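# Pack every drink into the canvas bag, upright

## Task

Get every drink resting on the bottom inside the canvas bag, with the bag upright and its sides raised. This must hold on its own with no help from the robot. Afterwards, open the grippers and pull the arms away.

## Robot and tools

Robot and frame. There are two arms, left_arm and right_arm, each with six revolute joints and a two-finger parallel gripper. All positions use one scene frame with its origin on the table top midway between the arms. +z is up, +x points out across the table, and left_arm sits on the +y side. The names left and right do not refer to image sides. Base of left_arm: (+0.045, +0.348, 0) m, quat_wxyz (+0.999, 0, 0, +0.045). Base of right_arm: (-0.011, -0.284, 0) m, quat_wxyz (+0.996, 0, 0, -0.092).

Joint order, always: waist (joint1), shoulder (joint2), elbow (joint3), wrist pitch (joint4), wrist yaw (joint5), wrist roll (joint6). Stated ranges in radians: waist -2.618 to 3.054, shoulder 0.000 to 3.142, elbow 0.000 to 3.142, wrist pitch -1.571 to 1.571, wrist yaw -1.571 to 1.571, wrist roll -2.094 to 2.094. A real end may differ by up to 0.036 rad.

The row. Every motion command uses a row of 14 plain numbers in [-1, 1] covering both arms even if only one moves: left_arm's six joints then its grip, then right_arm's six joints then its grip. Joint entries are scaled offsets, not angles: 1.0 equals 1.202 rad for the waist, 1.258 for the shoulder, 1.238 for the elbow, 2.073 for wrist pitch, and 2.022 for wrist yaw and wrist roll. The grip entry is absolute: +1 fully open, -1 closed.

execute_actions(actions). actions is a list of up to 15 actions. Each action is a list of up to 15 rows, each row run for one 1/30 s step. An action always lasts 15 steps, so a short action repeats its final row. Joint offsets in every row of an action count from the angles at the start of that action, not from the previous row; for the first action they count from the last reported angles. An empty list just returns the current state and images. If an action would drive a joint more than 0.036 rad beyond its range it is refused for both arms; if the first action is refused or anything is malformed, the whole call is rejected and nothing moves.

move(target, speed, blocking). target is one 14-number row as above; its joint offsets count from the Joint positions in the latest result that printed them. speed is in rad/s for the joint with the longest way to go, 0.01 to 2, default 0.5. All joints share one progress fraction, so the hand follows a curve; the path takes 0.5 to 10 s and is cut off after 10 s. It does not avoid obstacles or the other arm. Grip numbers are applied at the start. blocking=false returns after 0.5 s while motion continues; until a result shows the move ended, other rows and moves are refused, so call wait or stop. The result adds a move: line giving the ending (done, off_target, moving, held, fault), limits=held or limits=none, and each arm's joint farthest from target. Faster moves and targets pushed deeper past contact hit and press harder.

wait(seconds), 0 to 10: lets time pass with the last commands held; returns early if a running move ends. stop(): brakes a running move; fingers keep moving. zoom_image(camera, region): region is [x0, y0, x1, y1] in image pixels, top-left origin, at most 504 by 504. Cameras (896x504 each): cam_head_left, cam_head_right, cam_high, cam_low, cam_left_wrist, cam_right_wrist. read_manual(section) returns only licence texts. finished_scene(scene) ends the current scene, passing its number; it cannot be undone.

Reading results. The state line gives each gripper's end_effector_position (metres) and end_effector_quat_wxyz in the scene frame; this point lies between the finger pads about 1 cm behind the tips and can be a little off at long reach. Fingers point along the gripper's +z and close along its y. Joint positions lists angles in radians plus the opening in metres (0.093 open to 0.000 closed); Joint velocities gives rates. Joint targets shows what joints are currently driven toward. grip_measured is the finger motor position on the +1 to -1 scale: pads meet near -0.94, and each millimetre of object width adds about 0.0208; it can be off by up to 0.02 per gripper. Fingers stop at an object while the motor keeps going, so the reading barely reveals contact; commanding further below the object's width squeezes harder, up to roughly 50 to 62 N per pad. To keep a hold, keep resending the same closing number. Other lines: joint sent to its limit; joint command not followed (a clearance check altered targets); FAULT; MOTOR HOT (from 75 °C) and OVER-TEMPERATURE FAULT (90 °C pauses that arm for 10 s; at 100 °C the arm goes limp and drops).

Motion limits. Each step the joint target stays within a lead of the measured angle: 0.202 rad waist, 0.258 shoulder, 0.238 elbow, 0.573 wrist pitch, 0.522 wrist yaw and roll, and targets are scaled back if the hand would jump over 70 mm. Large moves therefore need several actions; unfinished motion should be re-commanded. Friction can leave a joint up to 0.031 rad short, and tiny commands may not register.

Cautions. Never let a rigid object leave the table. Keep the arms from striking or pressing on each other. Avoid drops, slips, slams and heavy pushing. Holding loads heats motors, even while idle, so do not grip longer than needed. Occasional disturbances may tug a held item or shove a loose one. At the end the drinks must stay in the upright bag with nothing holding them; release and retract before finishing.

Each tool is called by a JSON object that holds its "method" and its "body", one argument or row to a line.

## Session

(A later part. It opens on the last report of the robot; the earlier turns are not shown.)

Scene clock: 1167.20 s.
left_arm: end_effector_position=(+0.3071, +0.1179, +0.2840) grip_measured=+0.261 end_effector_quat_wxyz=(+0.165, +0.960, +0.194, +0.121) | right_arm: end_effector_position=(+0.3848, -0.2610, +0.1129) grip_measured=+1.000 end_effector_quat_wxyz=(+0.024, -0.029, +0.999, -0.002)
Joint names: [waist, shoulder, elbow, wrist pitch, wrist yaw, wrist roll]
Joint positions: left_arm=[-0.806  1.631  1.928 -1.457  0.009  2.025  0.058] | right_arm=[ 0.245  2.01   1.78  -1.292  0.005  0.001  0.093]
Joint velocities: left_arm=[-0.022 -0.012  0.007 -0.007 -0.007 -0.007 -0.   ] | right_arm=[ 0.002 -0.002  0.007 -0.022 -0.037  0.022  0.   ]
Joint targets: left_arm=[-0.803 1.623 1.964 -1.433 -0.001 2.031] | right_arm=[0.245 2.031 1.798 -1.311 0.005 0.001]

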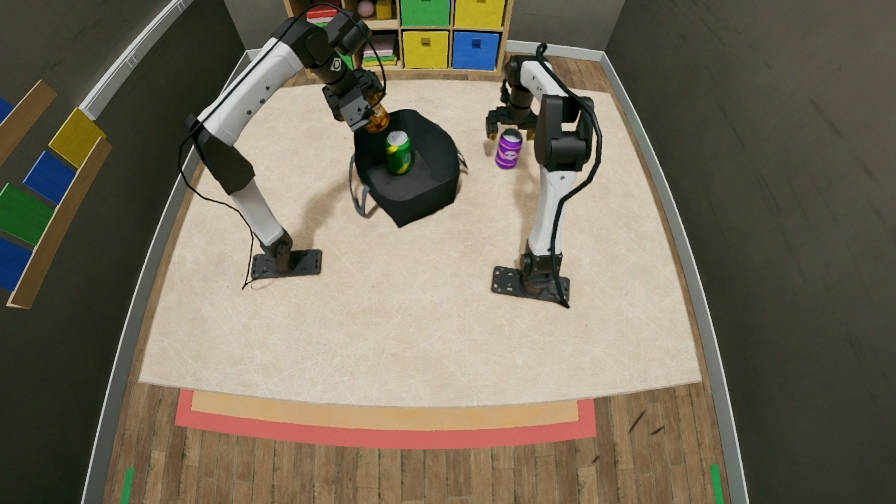

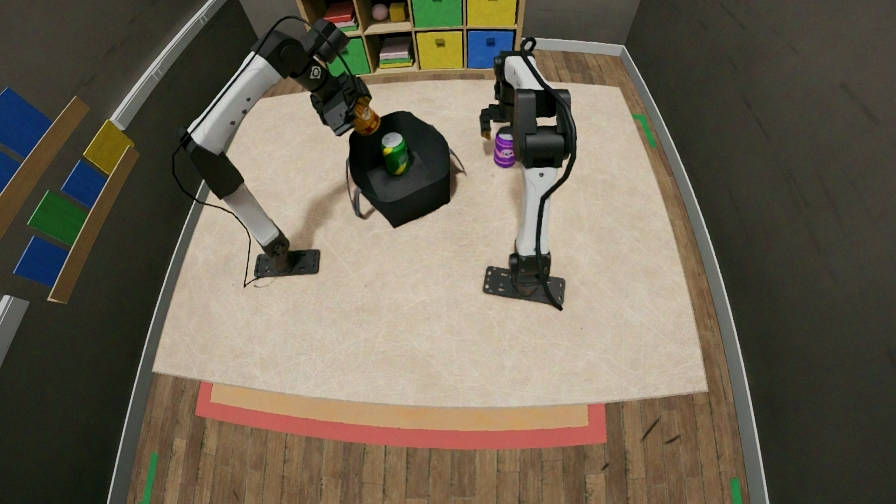

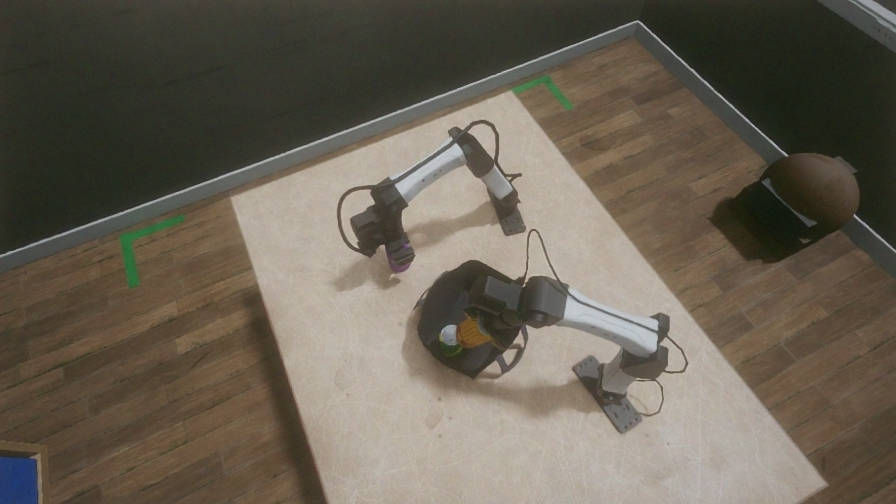

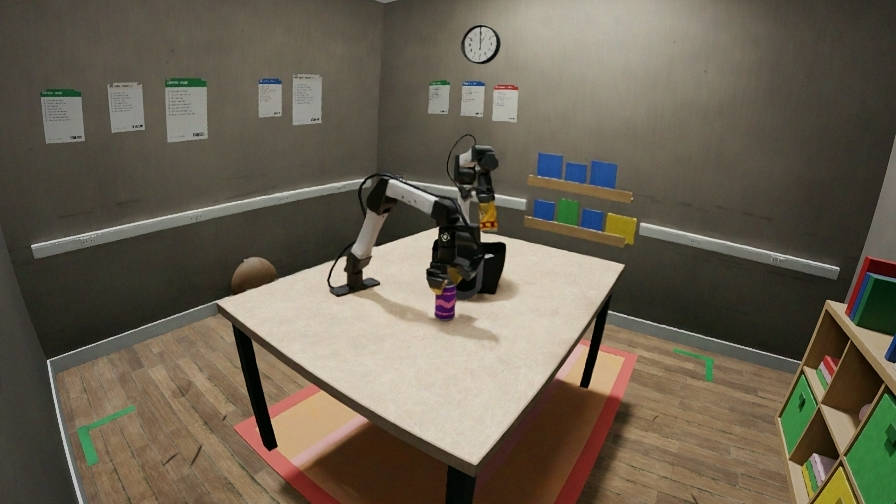

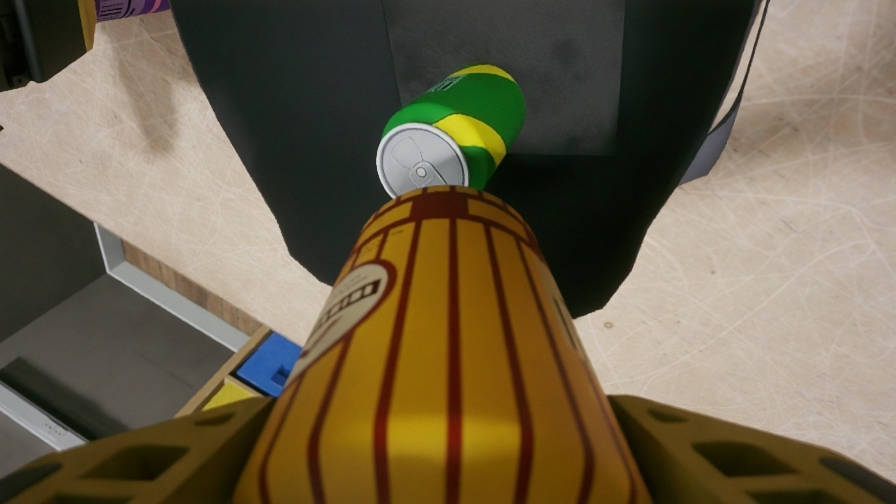

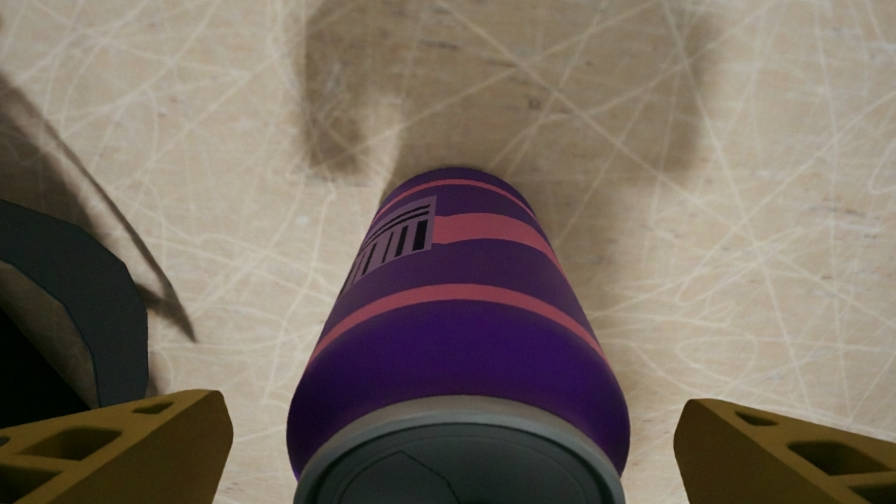

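{"method": "execute_actions", "body": {
  "actions": [
    [[-0.006,-0.006,0.029,0.008,-0.007,0.003,0.22, 0,0.019,0.004,-0.002,0,0,1],[-0.020,-0.006,0.029,0.004,-0.007,0.003,0.22, 0,0.021,-0.006,0.005,0,0,1],[-0.040,-0.005,0.029,0.000,-0.007,0.003,0.22, 0,0.024,-0.015,0.011,0,0,0.97],[-0.064,-0.001,0.029,-0.004,-0.007,0.003,0.22, 0,0.027,-0.023,0.017,0,0,0.94],[-0.090,0.007,0.029,-0.008,-0.007,0.003,0.22, 0,0.030,-0.030,0.022,0,0,0.91],[-0.114,0.019,0.029,-0.012,-0.007,0.003,0.22, 0,0.032,-0.037,0.026,0,0,0.88],[-0.135,0.035,0.029,-0.016,-0.007,0.003,0.22, 0,0.034,-0.043,0.030,0,0,0.85],[-0.151,0.054,0.029,-0.020,-0.007,0.003,0.22, 0,0.036,-0.049,0.033,0,0,0.81],[-0.162,0.075,0.029,-0.024,-0.007,0.003,0.22, 0,0.038,-0.054,0.034,0,0,0.77],[-0.167,0.097,0.029,-0.028,-0.007,0.003,0.22, 0,0.039,-0.058,0.034,0,0,0.73],[-0.168,0.118,0.029,-0.028,-0.007,0.003,0.22, 0,0.040,-0.060,0.034,0,0,0.69],[-0.168,0.137,0.029,-0.028,-0.007,0.003,0.22, 0,0.040,-0.061,0.034,0,0,0.65],[-0.168,0.153,0.029,-0.028,-0.007,0.003,0.22, 0,0.040,-0.061,0.034,0,0,0.62],[-0.168,0.166,0.029,-0.028,-0.007,0.003,0.22, 0,0.040,-0.061,0.034,0,0,0.59],[-0.168,0.174,0.029,-0.028,-0.007,0.003,0.22, 0,0.040,-0.061,0.034,0,0,0.56]]
  ]
}}

{"method": "execute_actions", "body": {
  "actions": []
}}

Scene clock: 1223.70 s.
left_arm: end_effector_position=(+0.2643, +0.0581, +0.2182) grip_measured=+0.261 end_effector_quat_wxyz=(+0.074, +0.992, +0.097, +0.043) | right_arm: end_effector_position=(+0.3851, -0.2610, +0.0889) grip_measured=+0.574 end_effector_quat_wxyz=(+0.011, -0.029, +1.000, -0.002)
Joint names: [waist, shoulder, elbow, wrist pitch, wrist yaw, wrist roll]
Joint positions: left_arm=[-1.011  1.825  1.941 -1.516  0.004  2.025  0.058] | right_arm=[ 0.245  2.04   1.73  -1.238  0.005  0.001  0.073]
Joint velocities: left_arm=[ 0.007  0.784 -0.007 -0.051 -0.095 -0.051 -0.001] | right_arm=[-0.002  0.017 -0.032  0.037  0.037 -0.037 -0.027]
Joint targets: left_arm=[-1.008 1.850 1.964 -1.515 -0.005 2.031] | right_arm=[0.245 2.060 1.704 -1.222 0.005 0.001]

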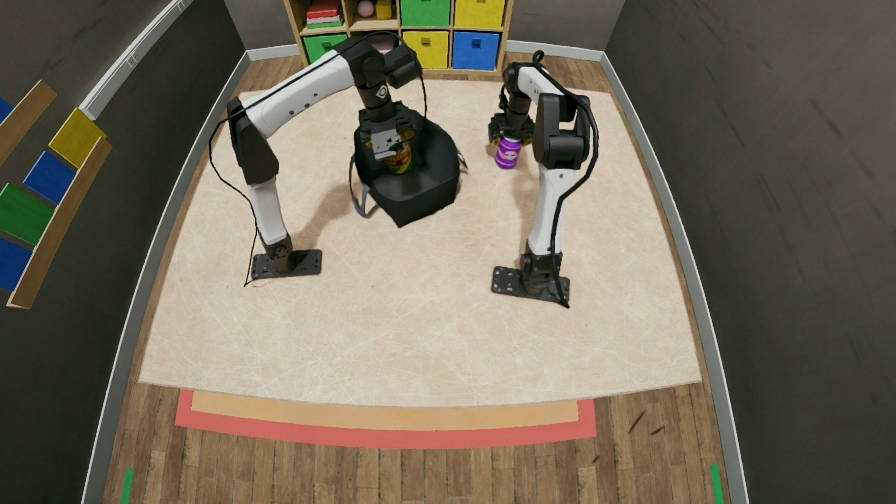

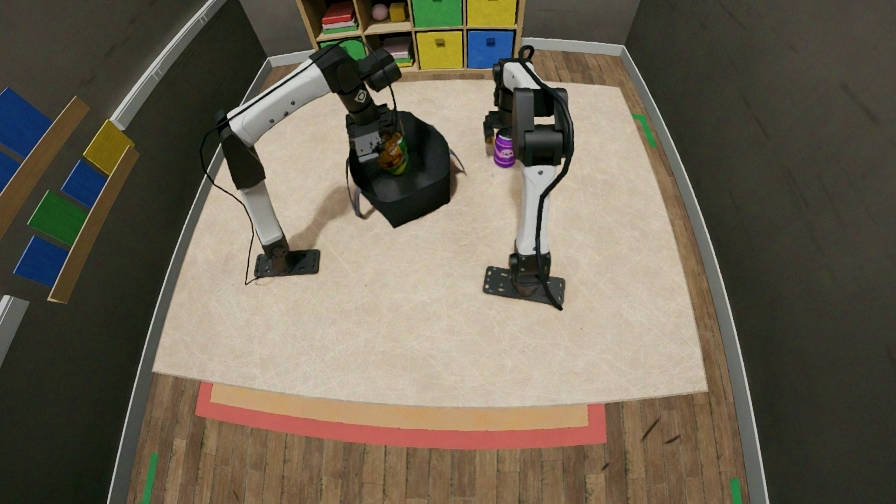

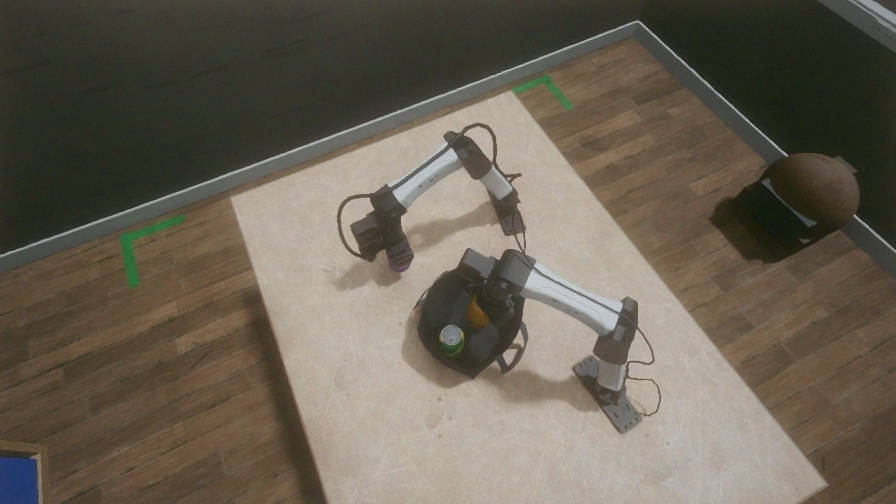

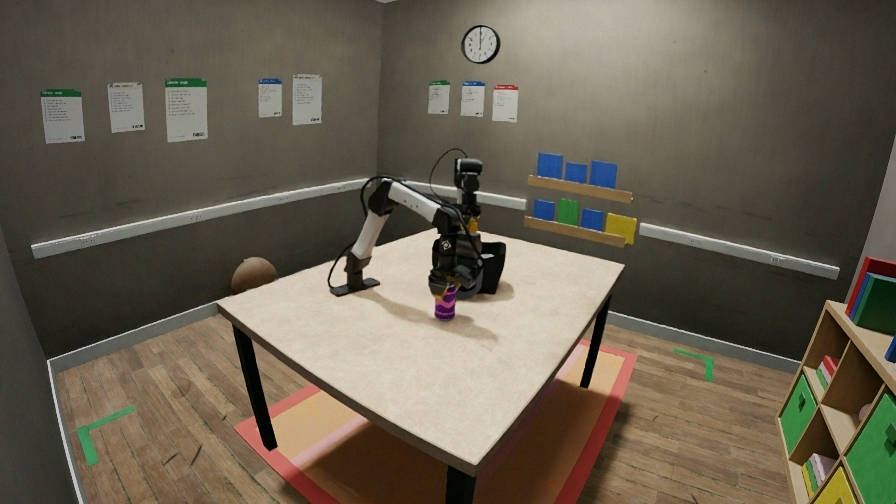

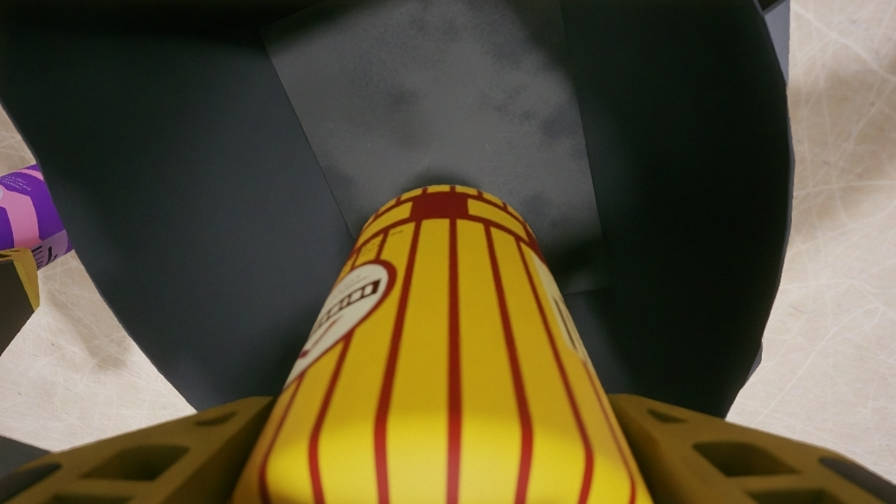

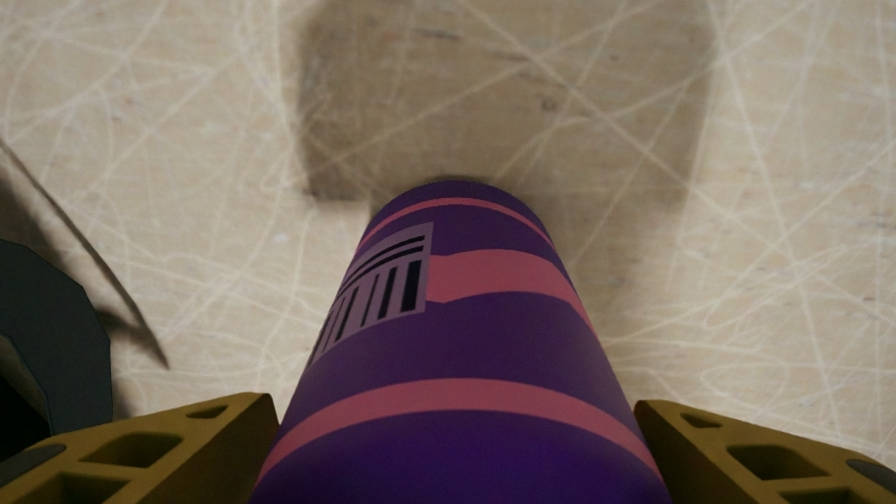

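Scene clock: 1223.70 s.
left_arm: end_effector_position=(+0.2643, +0.0581, +0.2182) grip_measured=+0.261 end_effector_quat_wxyz=(+0.074, +0.992, +0.097, +0.043) | right_arm: end_effector_position=(+0.3851, -0.2610, +0.0889) grip_measured=+0.574 end_effector_quat_wxyz=(+0.011, -0.029, +1.000, -0.002)
Joint names: [waist, shoulder, elbow, wrist pitch, wrist yaw, wrist roll]
Joint positions: left_arm=[-1.011  1.825  1.941 -1.516  0.004  2.025  0.058] | right_arm=[ 0.245  2.04   1.73  -1.238  0.005  0.001  0.073]
Joint velocities: left_arm=[ 0.007  0.784 -0.007 -0.051 -0.095 -0.051 -0.001] | right_arm=[-0.002  0.017 -0.032  0.037  0.037 -0.037 -0.027]
Joint targets: left_arm=[-1.008 1.850 1.964 -1.515 -0.005 2.031] | right_arm=[0.245 2.060 1.704 -1.222 0.005 0.001]

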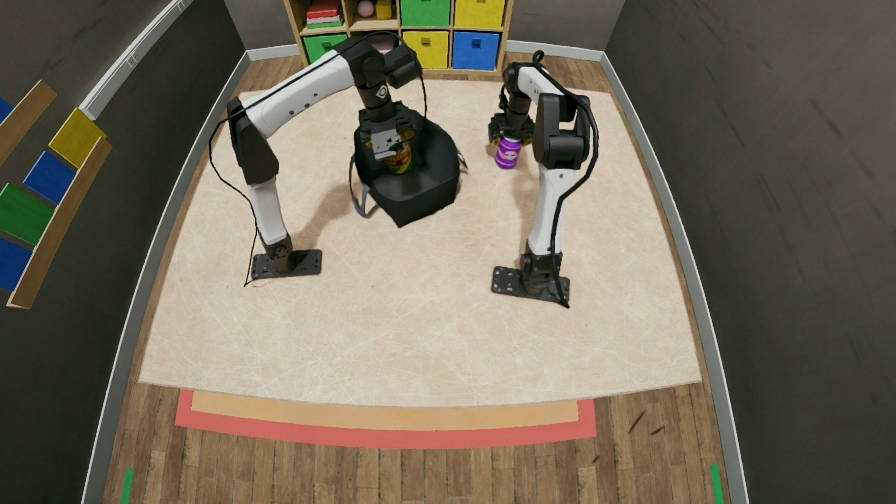

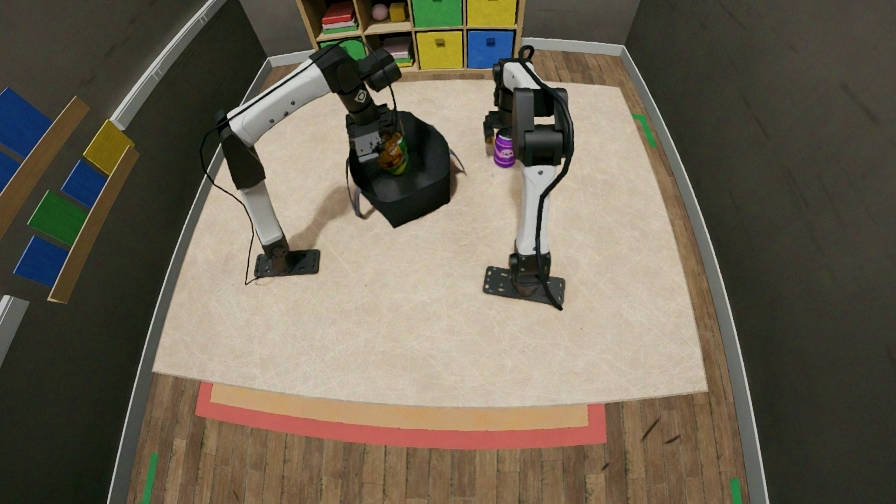

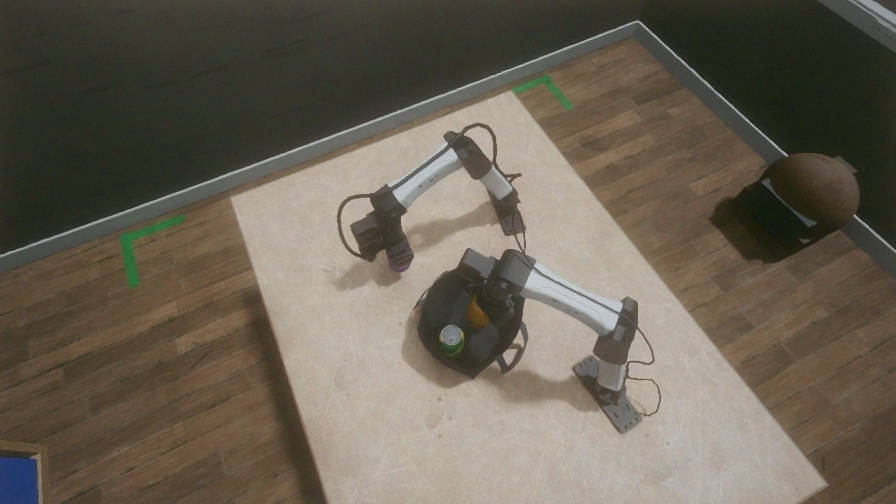

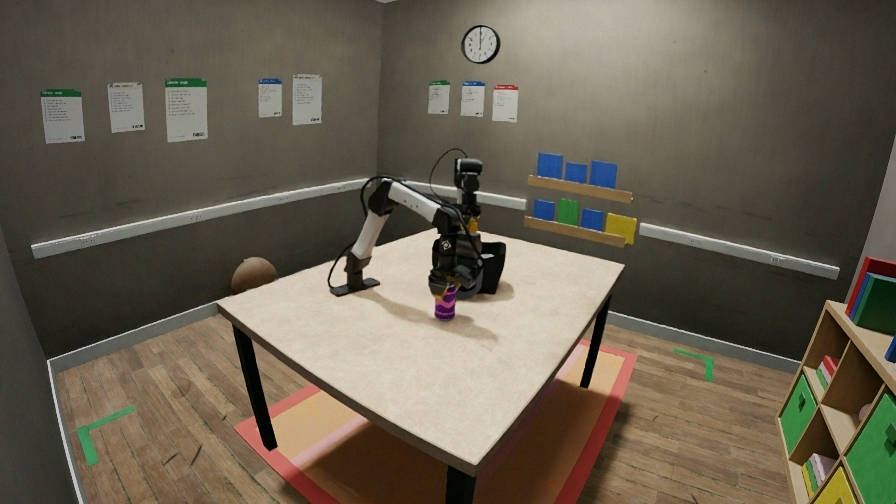

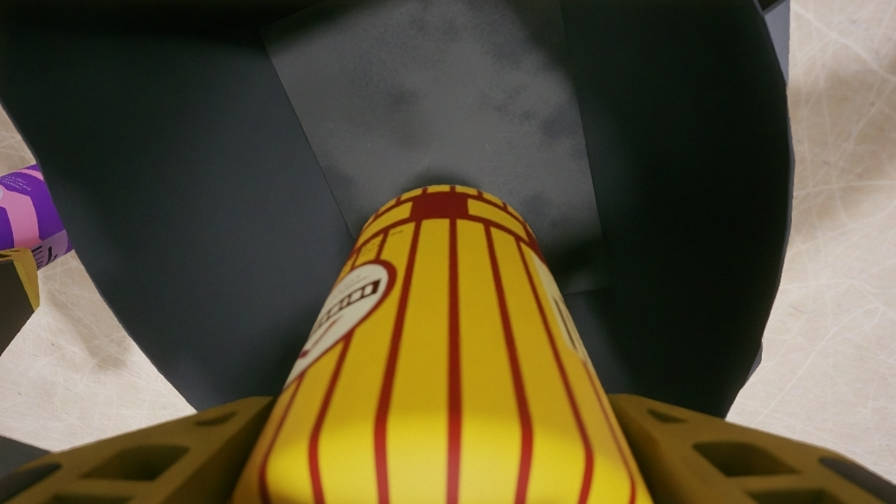

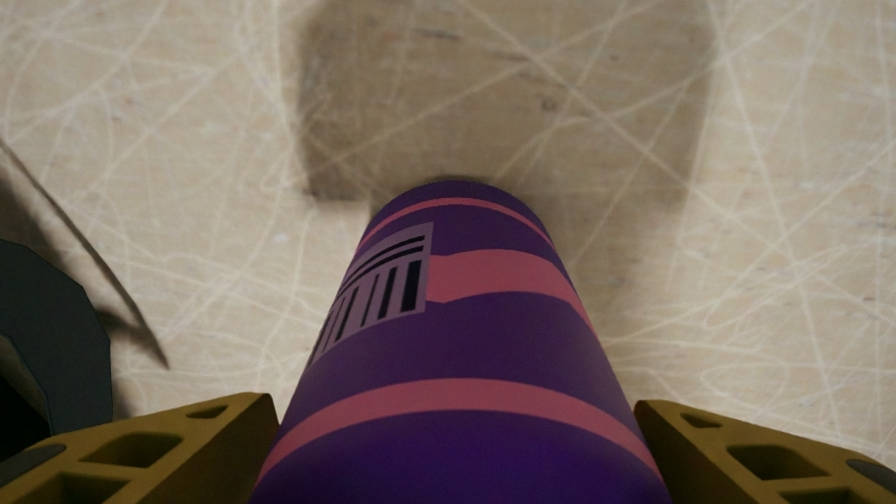

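{"method": "execute_actions", "body": {
  "actions": [
    [[0.004,0.021,0.010,0.008,-0.0045,0.003,0.22, 0,0.016,-0.023,0.008,0,0,0.56],[0.006,0.023,0.000,0.018,-0.0045,0.003,0.22, 0,0.016,-0.025,0.008,0,0,0.55],[0.008,0.027,-0.013,0.030,-0.0045,0.003,0.22, 0,0.016,-0.027,0.008,0,0,0.54],[0.010,0.032,-0.029,0.044,-0.0045,0.003,0.22, 0,0.016,-0.029,0.008,0,0,0.52],[0.012,0.038,-0.047,0.058,-0.0045,0.003,0.22, 0,0.016,-0.029,0.008,0,0,0.50],[0.013,0.044,-0.067,0.072,-0.0045,0.003,0.22, 0,0.014,-0.029,0.006,0,0,0.47],[0.013,0.050,-0.088,0.085,-0.0045,0.003,0.22, 0,0.012,-0.026,0.004,0,0,0.44],[0.013,0.056,-0.109,0.097,-0.0045,0.003,0.22, 0,0.010,-0.022,0.002,0,0,0.41],[0.013,0.062,-0.130,0.107,-0.0045,0.003,0.22, 0,0.008,-0.018,0,0,0,0.38],[0.013,0.067,-0.150,0.114,-0.0045,0.003,0.22, 0,0.006,-0.014,0,0,0,0.35],[0.013,0.071,-0.168,0.118,-0.0045,0.003,0.22, 0,0.004,-0.010,0,0,0,0.32],[0.013,0.075,-0.184,0.120,-0.0045,0.003,0.22, 0,0.002,-0.008,0,0,0,0.29],[0.013,0.077,-0.197,0.120,-0.0045,0.003,0.22, 0,0,-0.008,0,0,0,0.26],[0.013,0.079,-0.206,0.120,-0.0045,0.003,0.22, 0,0,-0.008,0,0,0,0.24],[0.013,0.0795,-0.211,0.120,-0.0045,0.003,0.22, 0,0,-0.008,0,0,0,0.22]]
  ]
}}

Scene clock: 1251.73 s.
left_arm: end_effector_position=(+0.2719, +0.0534, +0.1226) grip_measured=+0.261 end_effector_quat_wxyz=(+0.015, +0.995, +0.102, +0.007) | right_arm: end_effector_position=(+0.3869, -0.2614, +0.0888) grip_measured=+0.283 end_effector_quat_wxyz=(+0.015, -0.029, +0.999, -0.004)
Joint names: [waist, shoulder, elbow, wrist pitch, wrist yaw, wrist roll]
Joint positions: left_arm=[-1.003  1.928  1.704 -1.314  0.004  2.025  0.058] | right_arm=[ 0.245  2.04   1.729 -1.23   0.008  0.001  0.059]
Joint velocities: left_arm=[-0.007  0.232 -0.466  0.154  0.022  0.022  0.002] | right_arm=[ 0.007  0.007 -0.027  0.037 -0.037 -0.022  0.   ]
Joint targets: left_arm=[-0.995 1.925 1.680 -1.267 -0.005 2.031] | right_arm=[0.245 2.040 1.720 -1.238 0.005 0.001]

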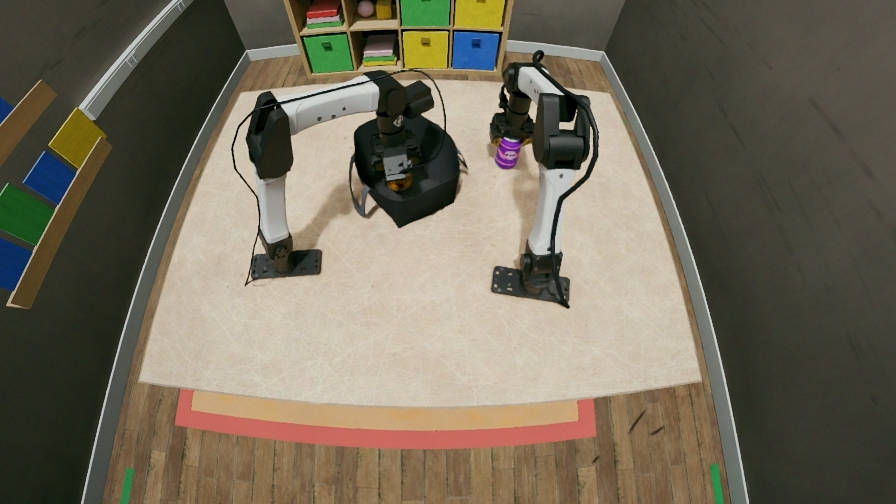

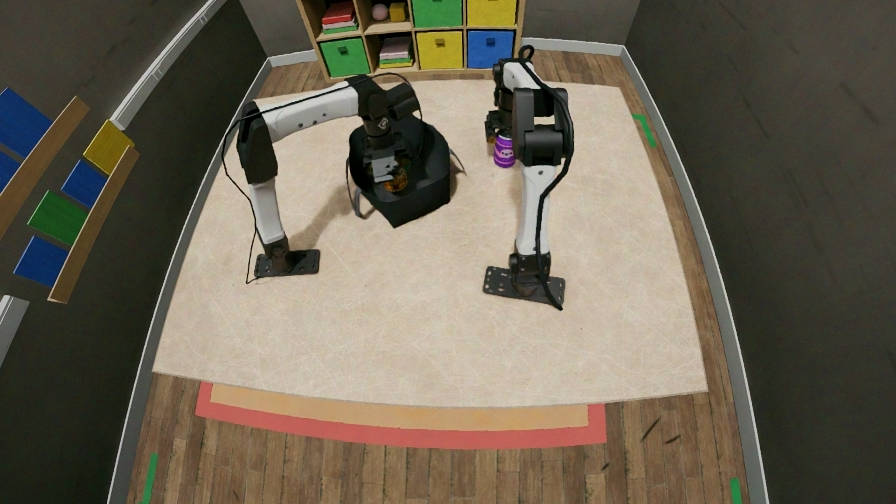

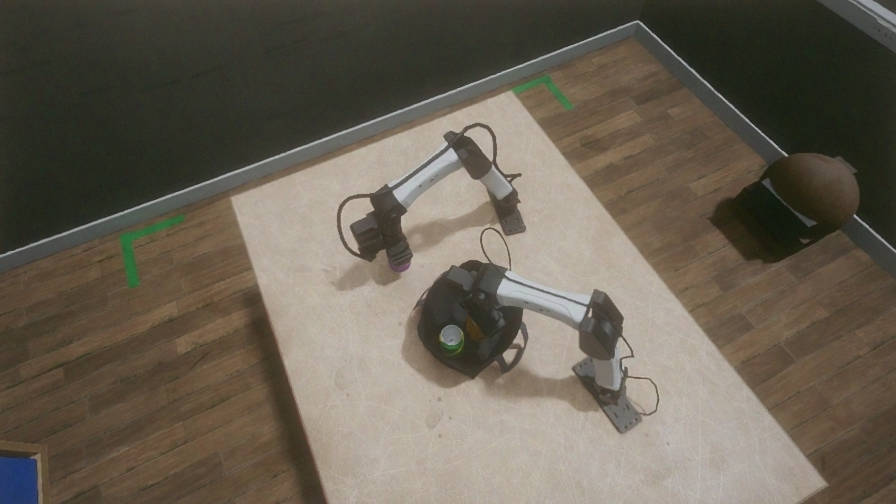

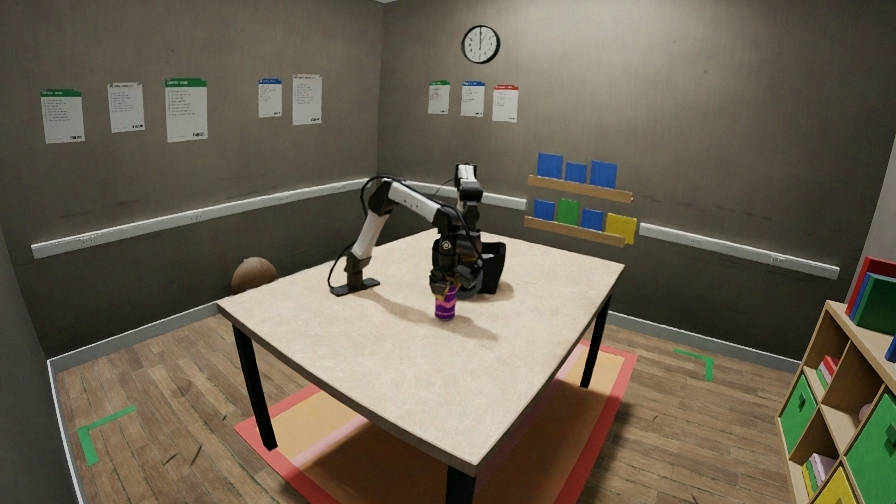

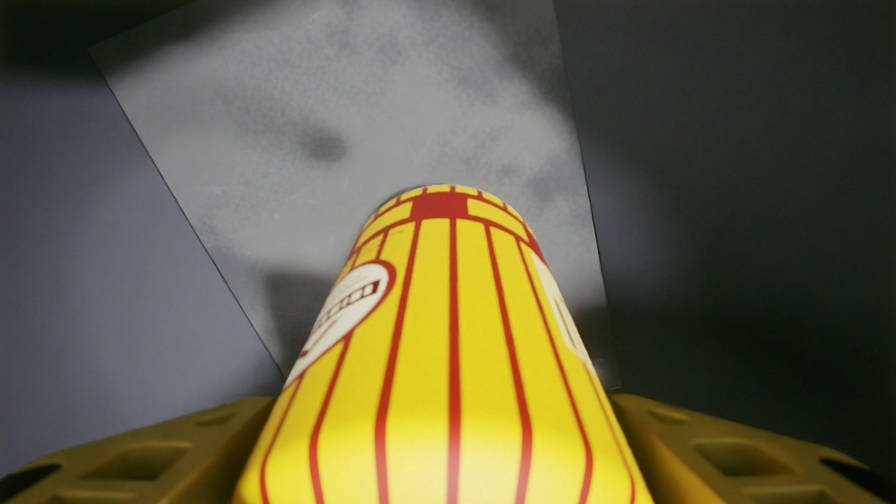

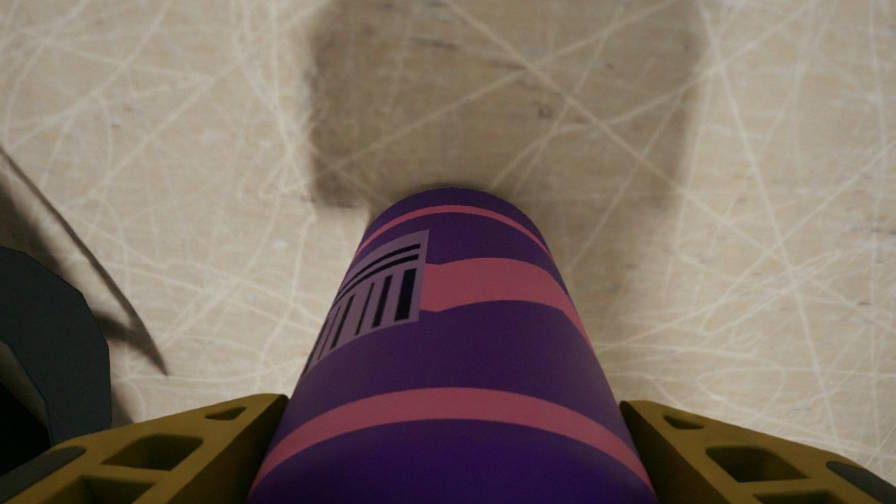

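{"method": "execute_actions", "body": {
  "actions": []
}}

Scene clock: 1256.47 s.
left_arm: end_effector_position=(+0.2725, +0.0526, +0.1104) grip_measured=+0.261 end_effector_quat_wxyz=(+0.010, +0.995, +0.102, +0.004) | right_arm: end_effector_position=(+0.3869, -0.2614, +0.0888) grip_measured=+0.283 end_effector_quat_wxyz=(+0.015, -0.029, +0.999, -0.004)
Joint names: [waist, shoulder, elbow, wrist pitch, wrist yaw, wrist roll]
Joint positions: left_arm=[-1.003  1.944  1.677 -1.283  0.004  2.025  0.058] | right_arm=[ 0.245  2.04   1.729 -1.23   0.008  0.001  0.059]
Joint velocities: left_arm=[-0.002 -0.007  0.022 -0.037 -0.007  0.007  0.001] | right_arm=[ 0.002 -0.022 -0.012  0.022  0.022 -0.007 -0.   ]
Joint targets: left_arm=[-0.995 1.925 1.680 -1.267 -0.005 2.031] | right_arm=[0.245 2.040 1.720 -1.238 0.005 0.001]

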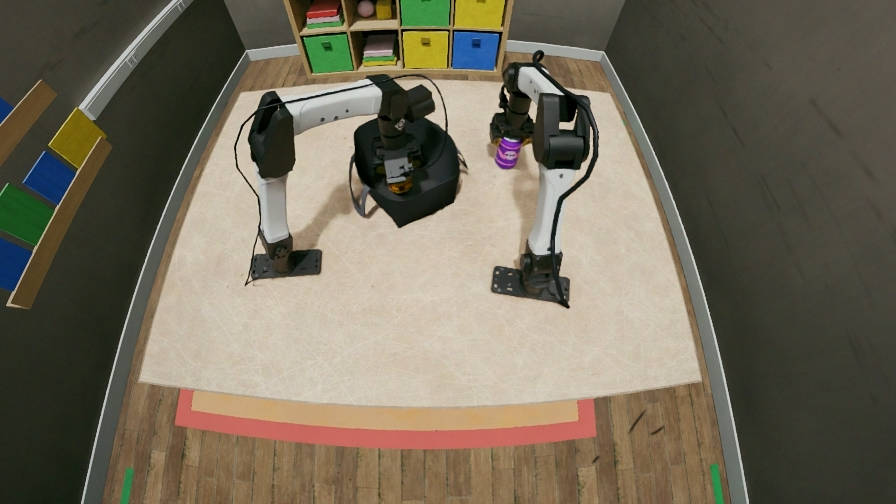

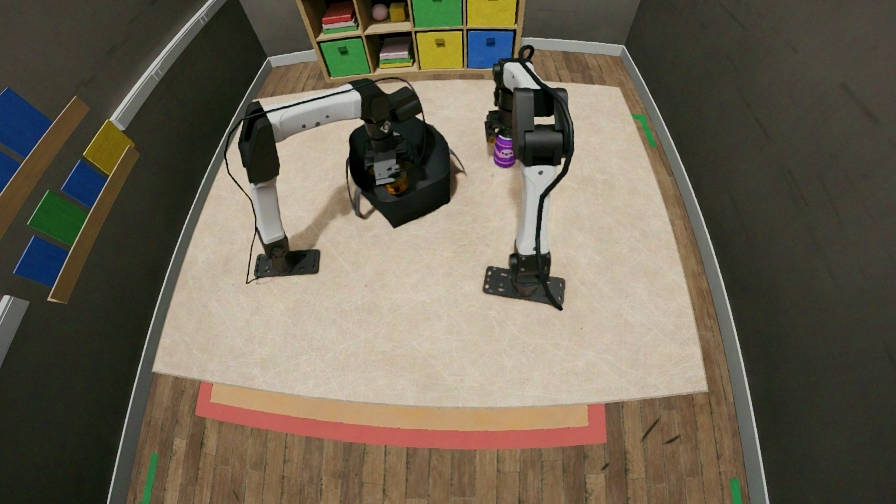

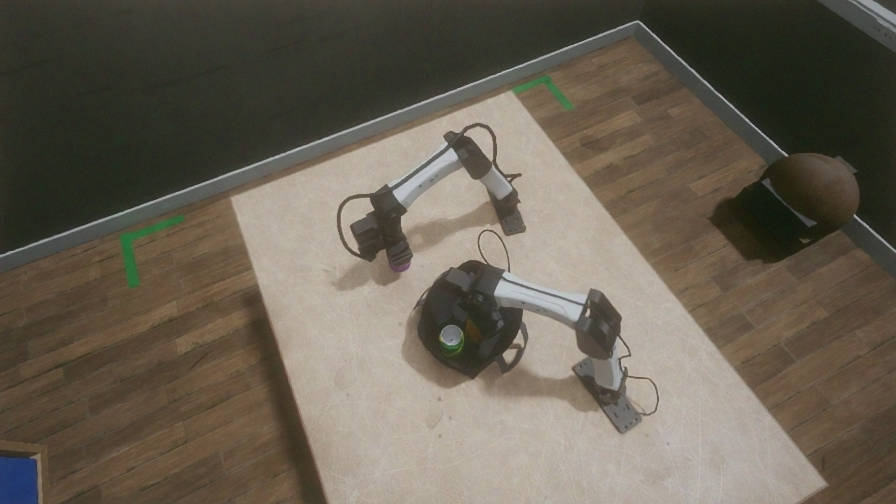

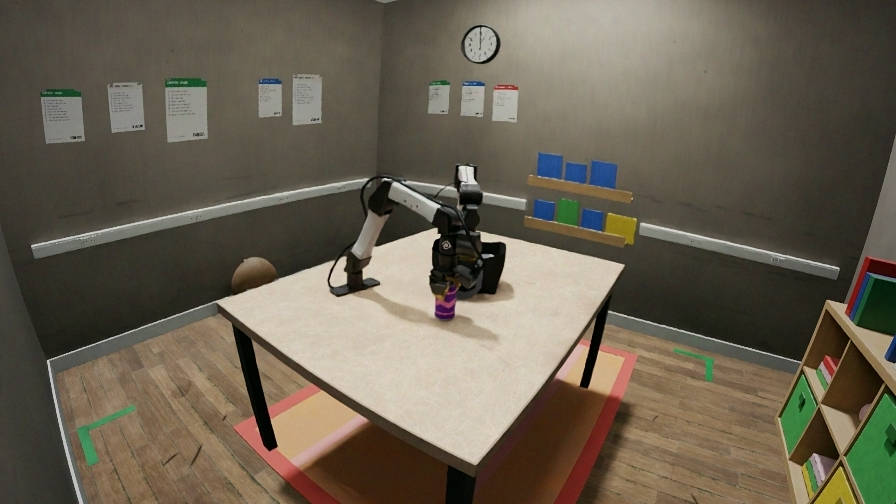

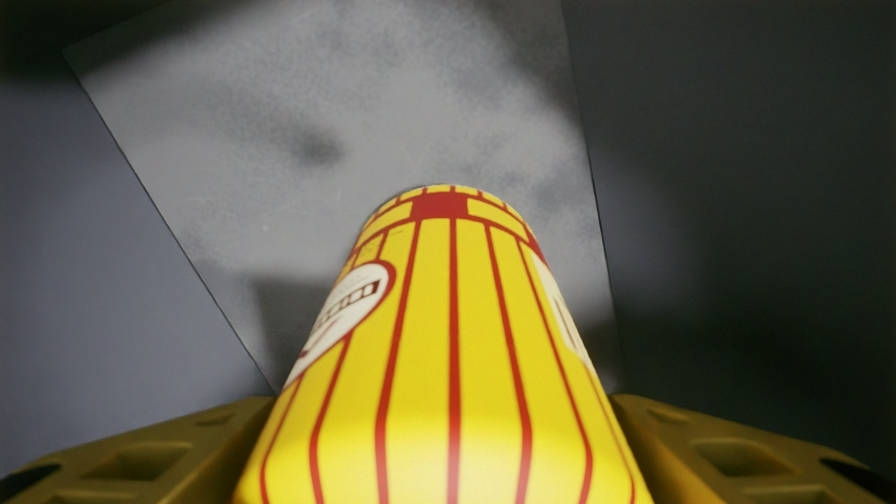

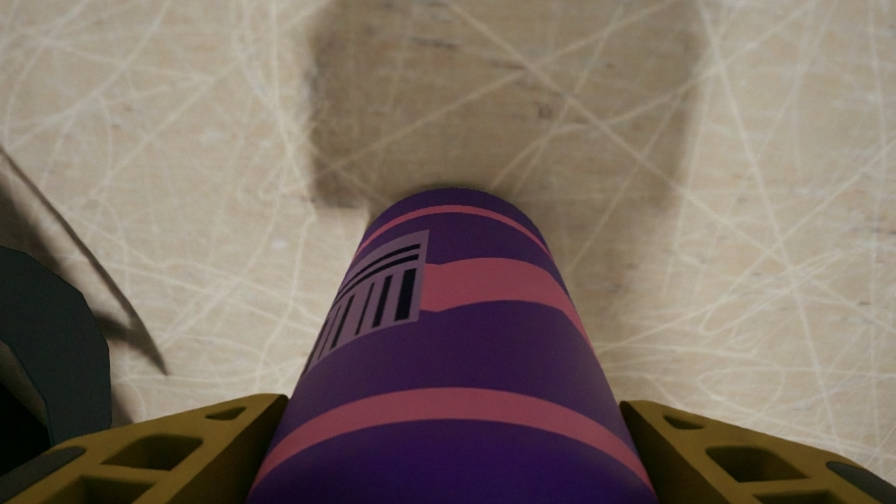

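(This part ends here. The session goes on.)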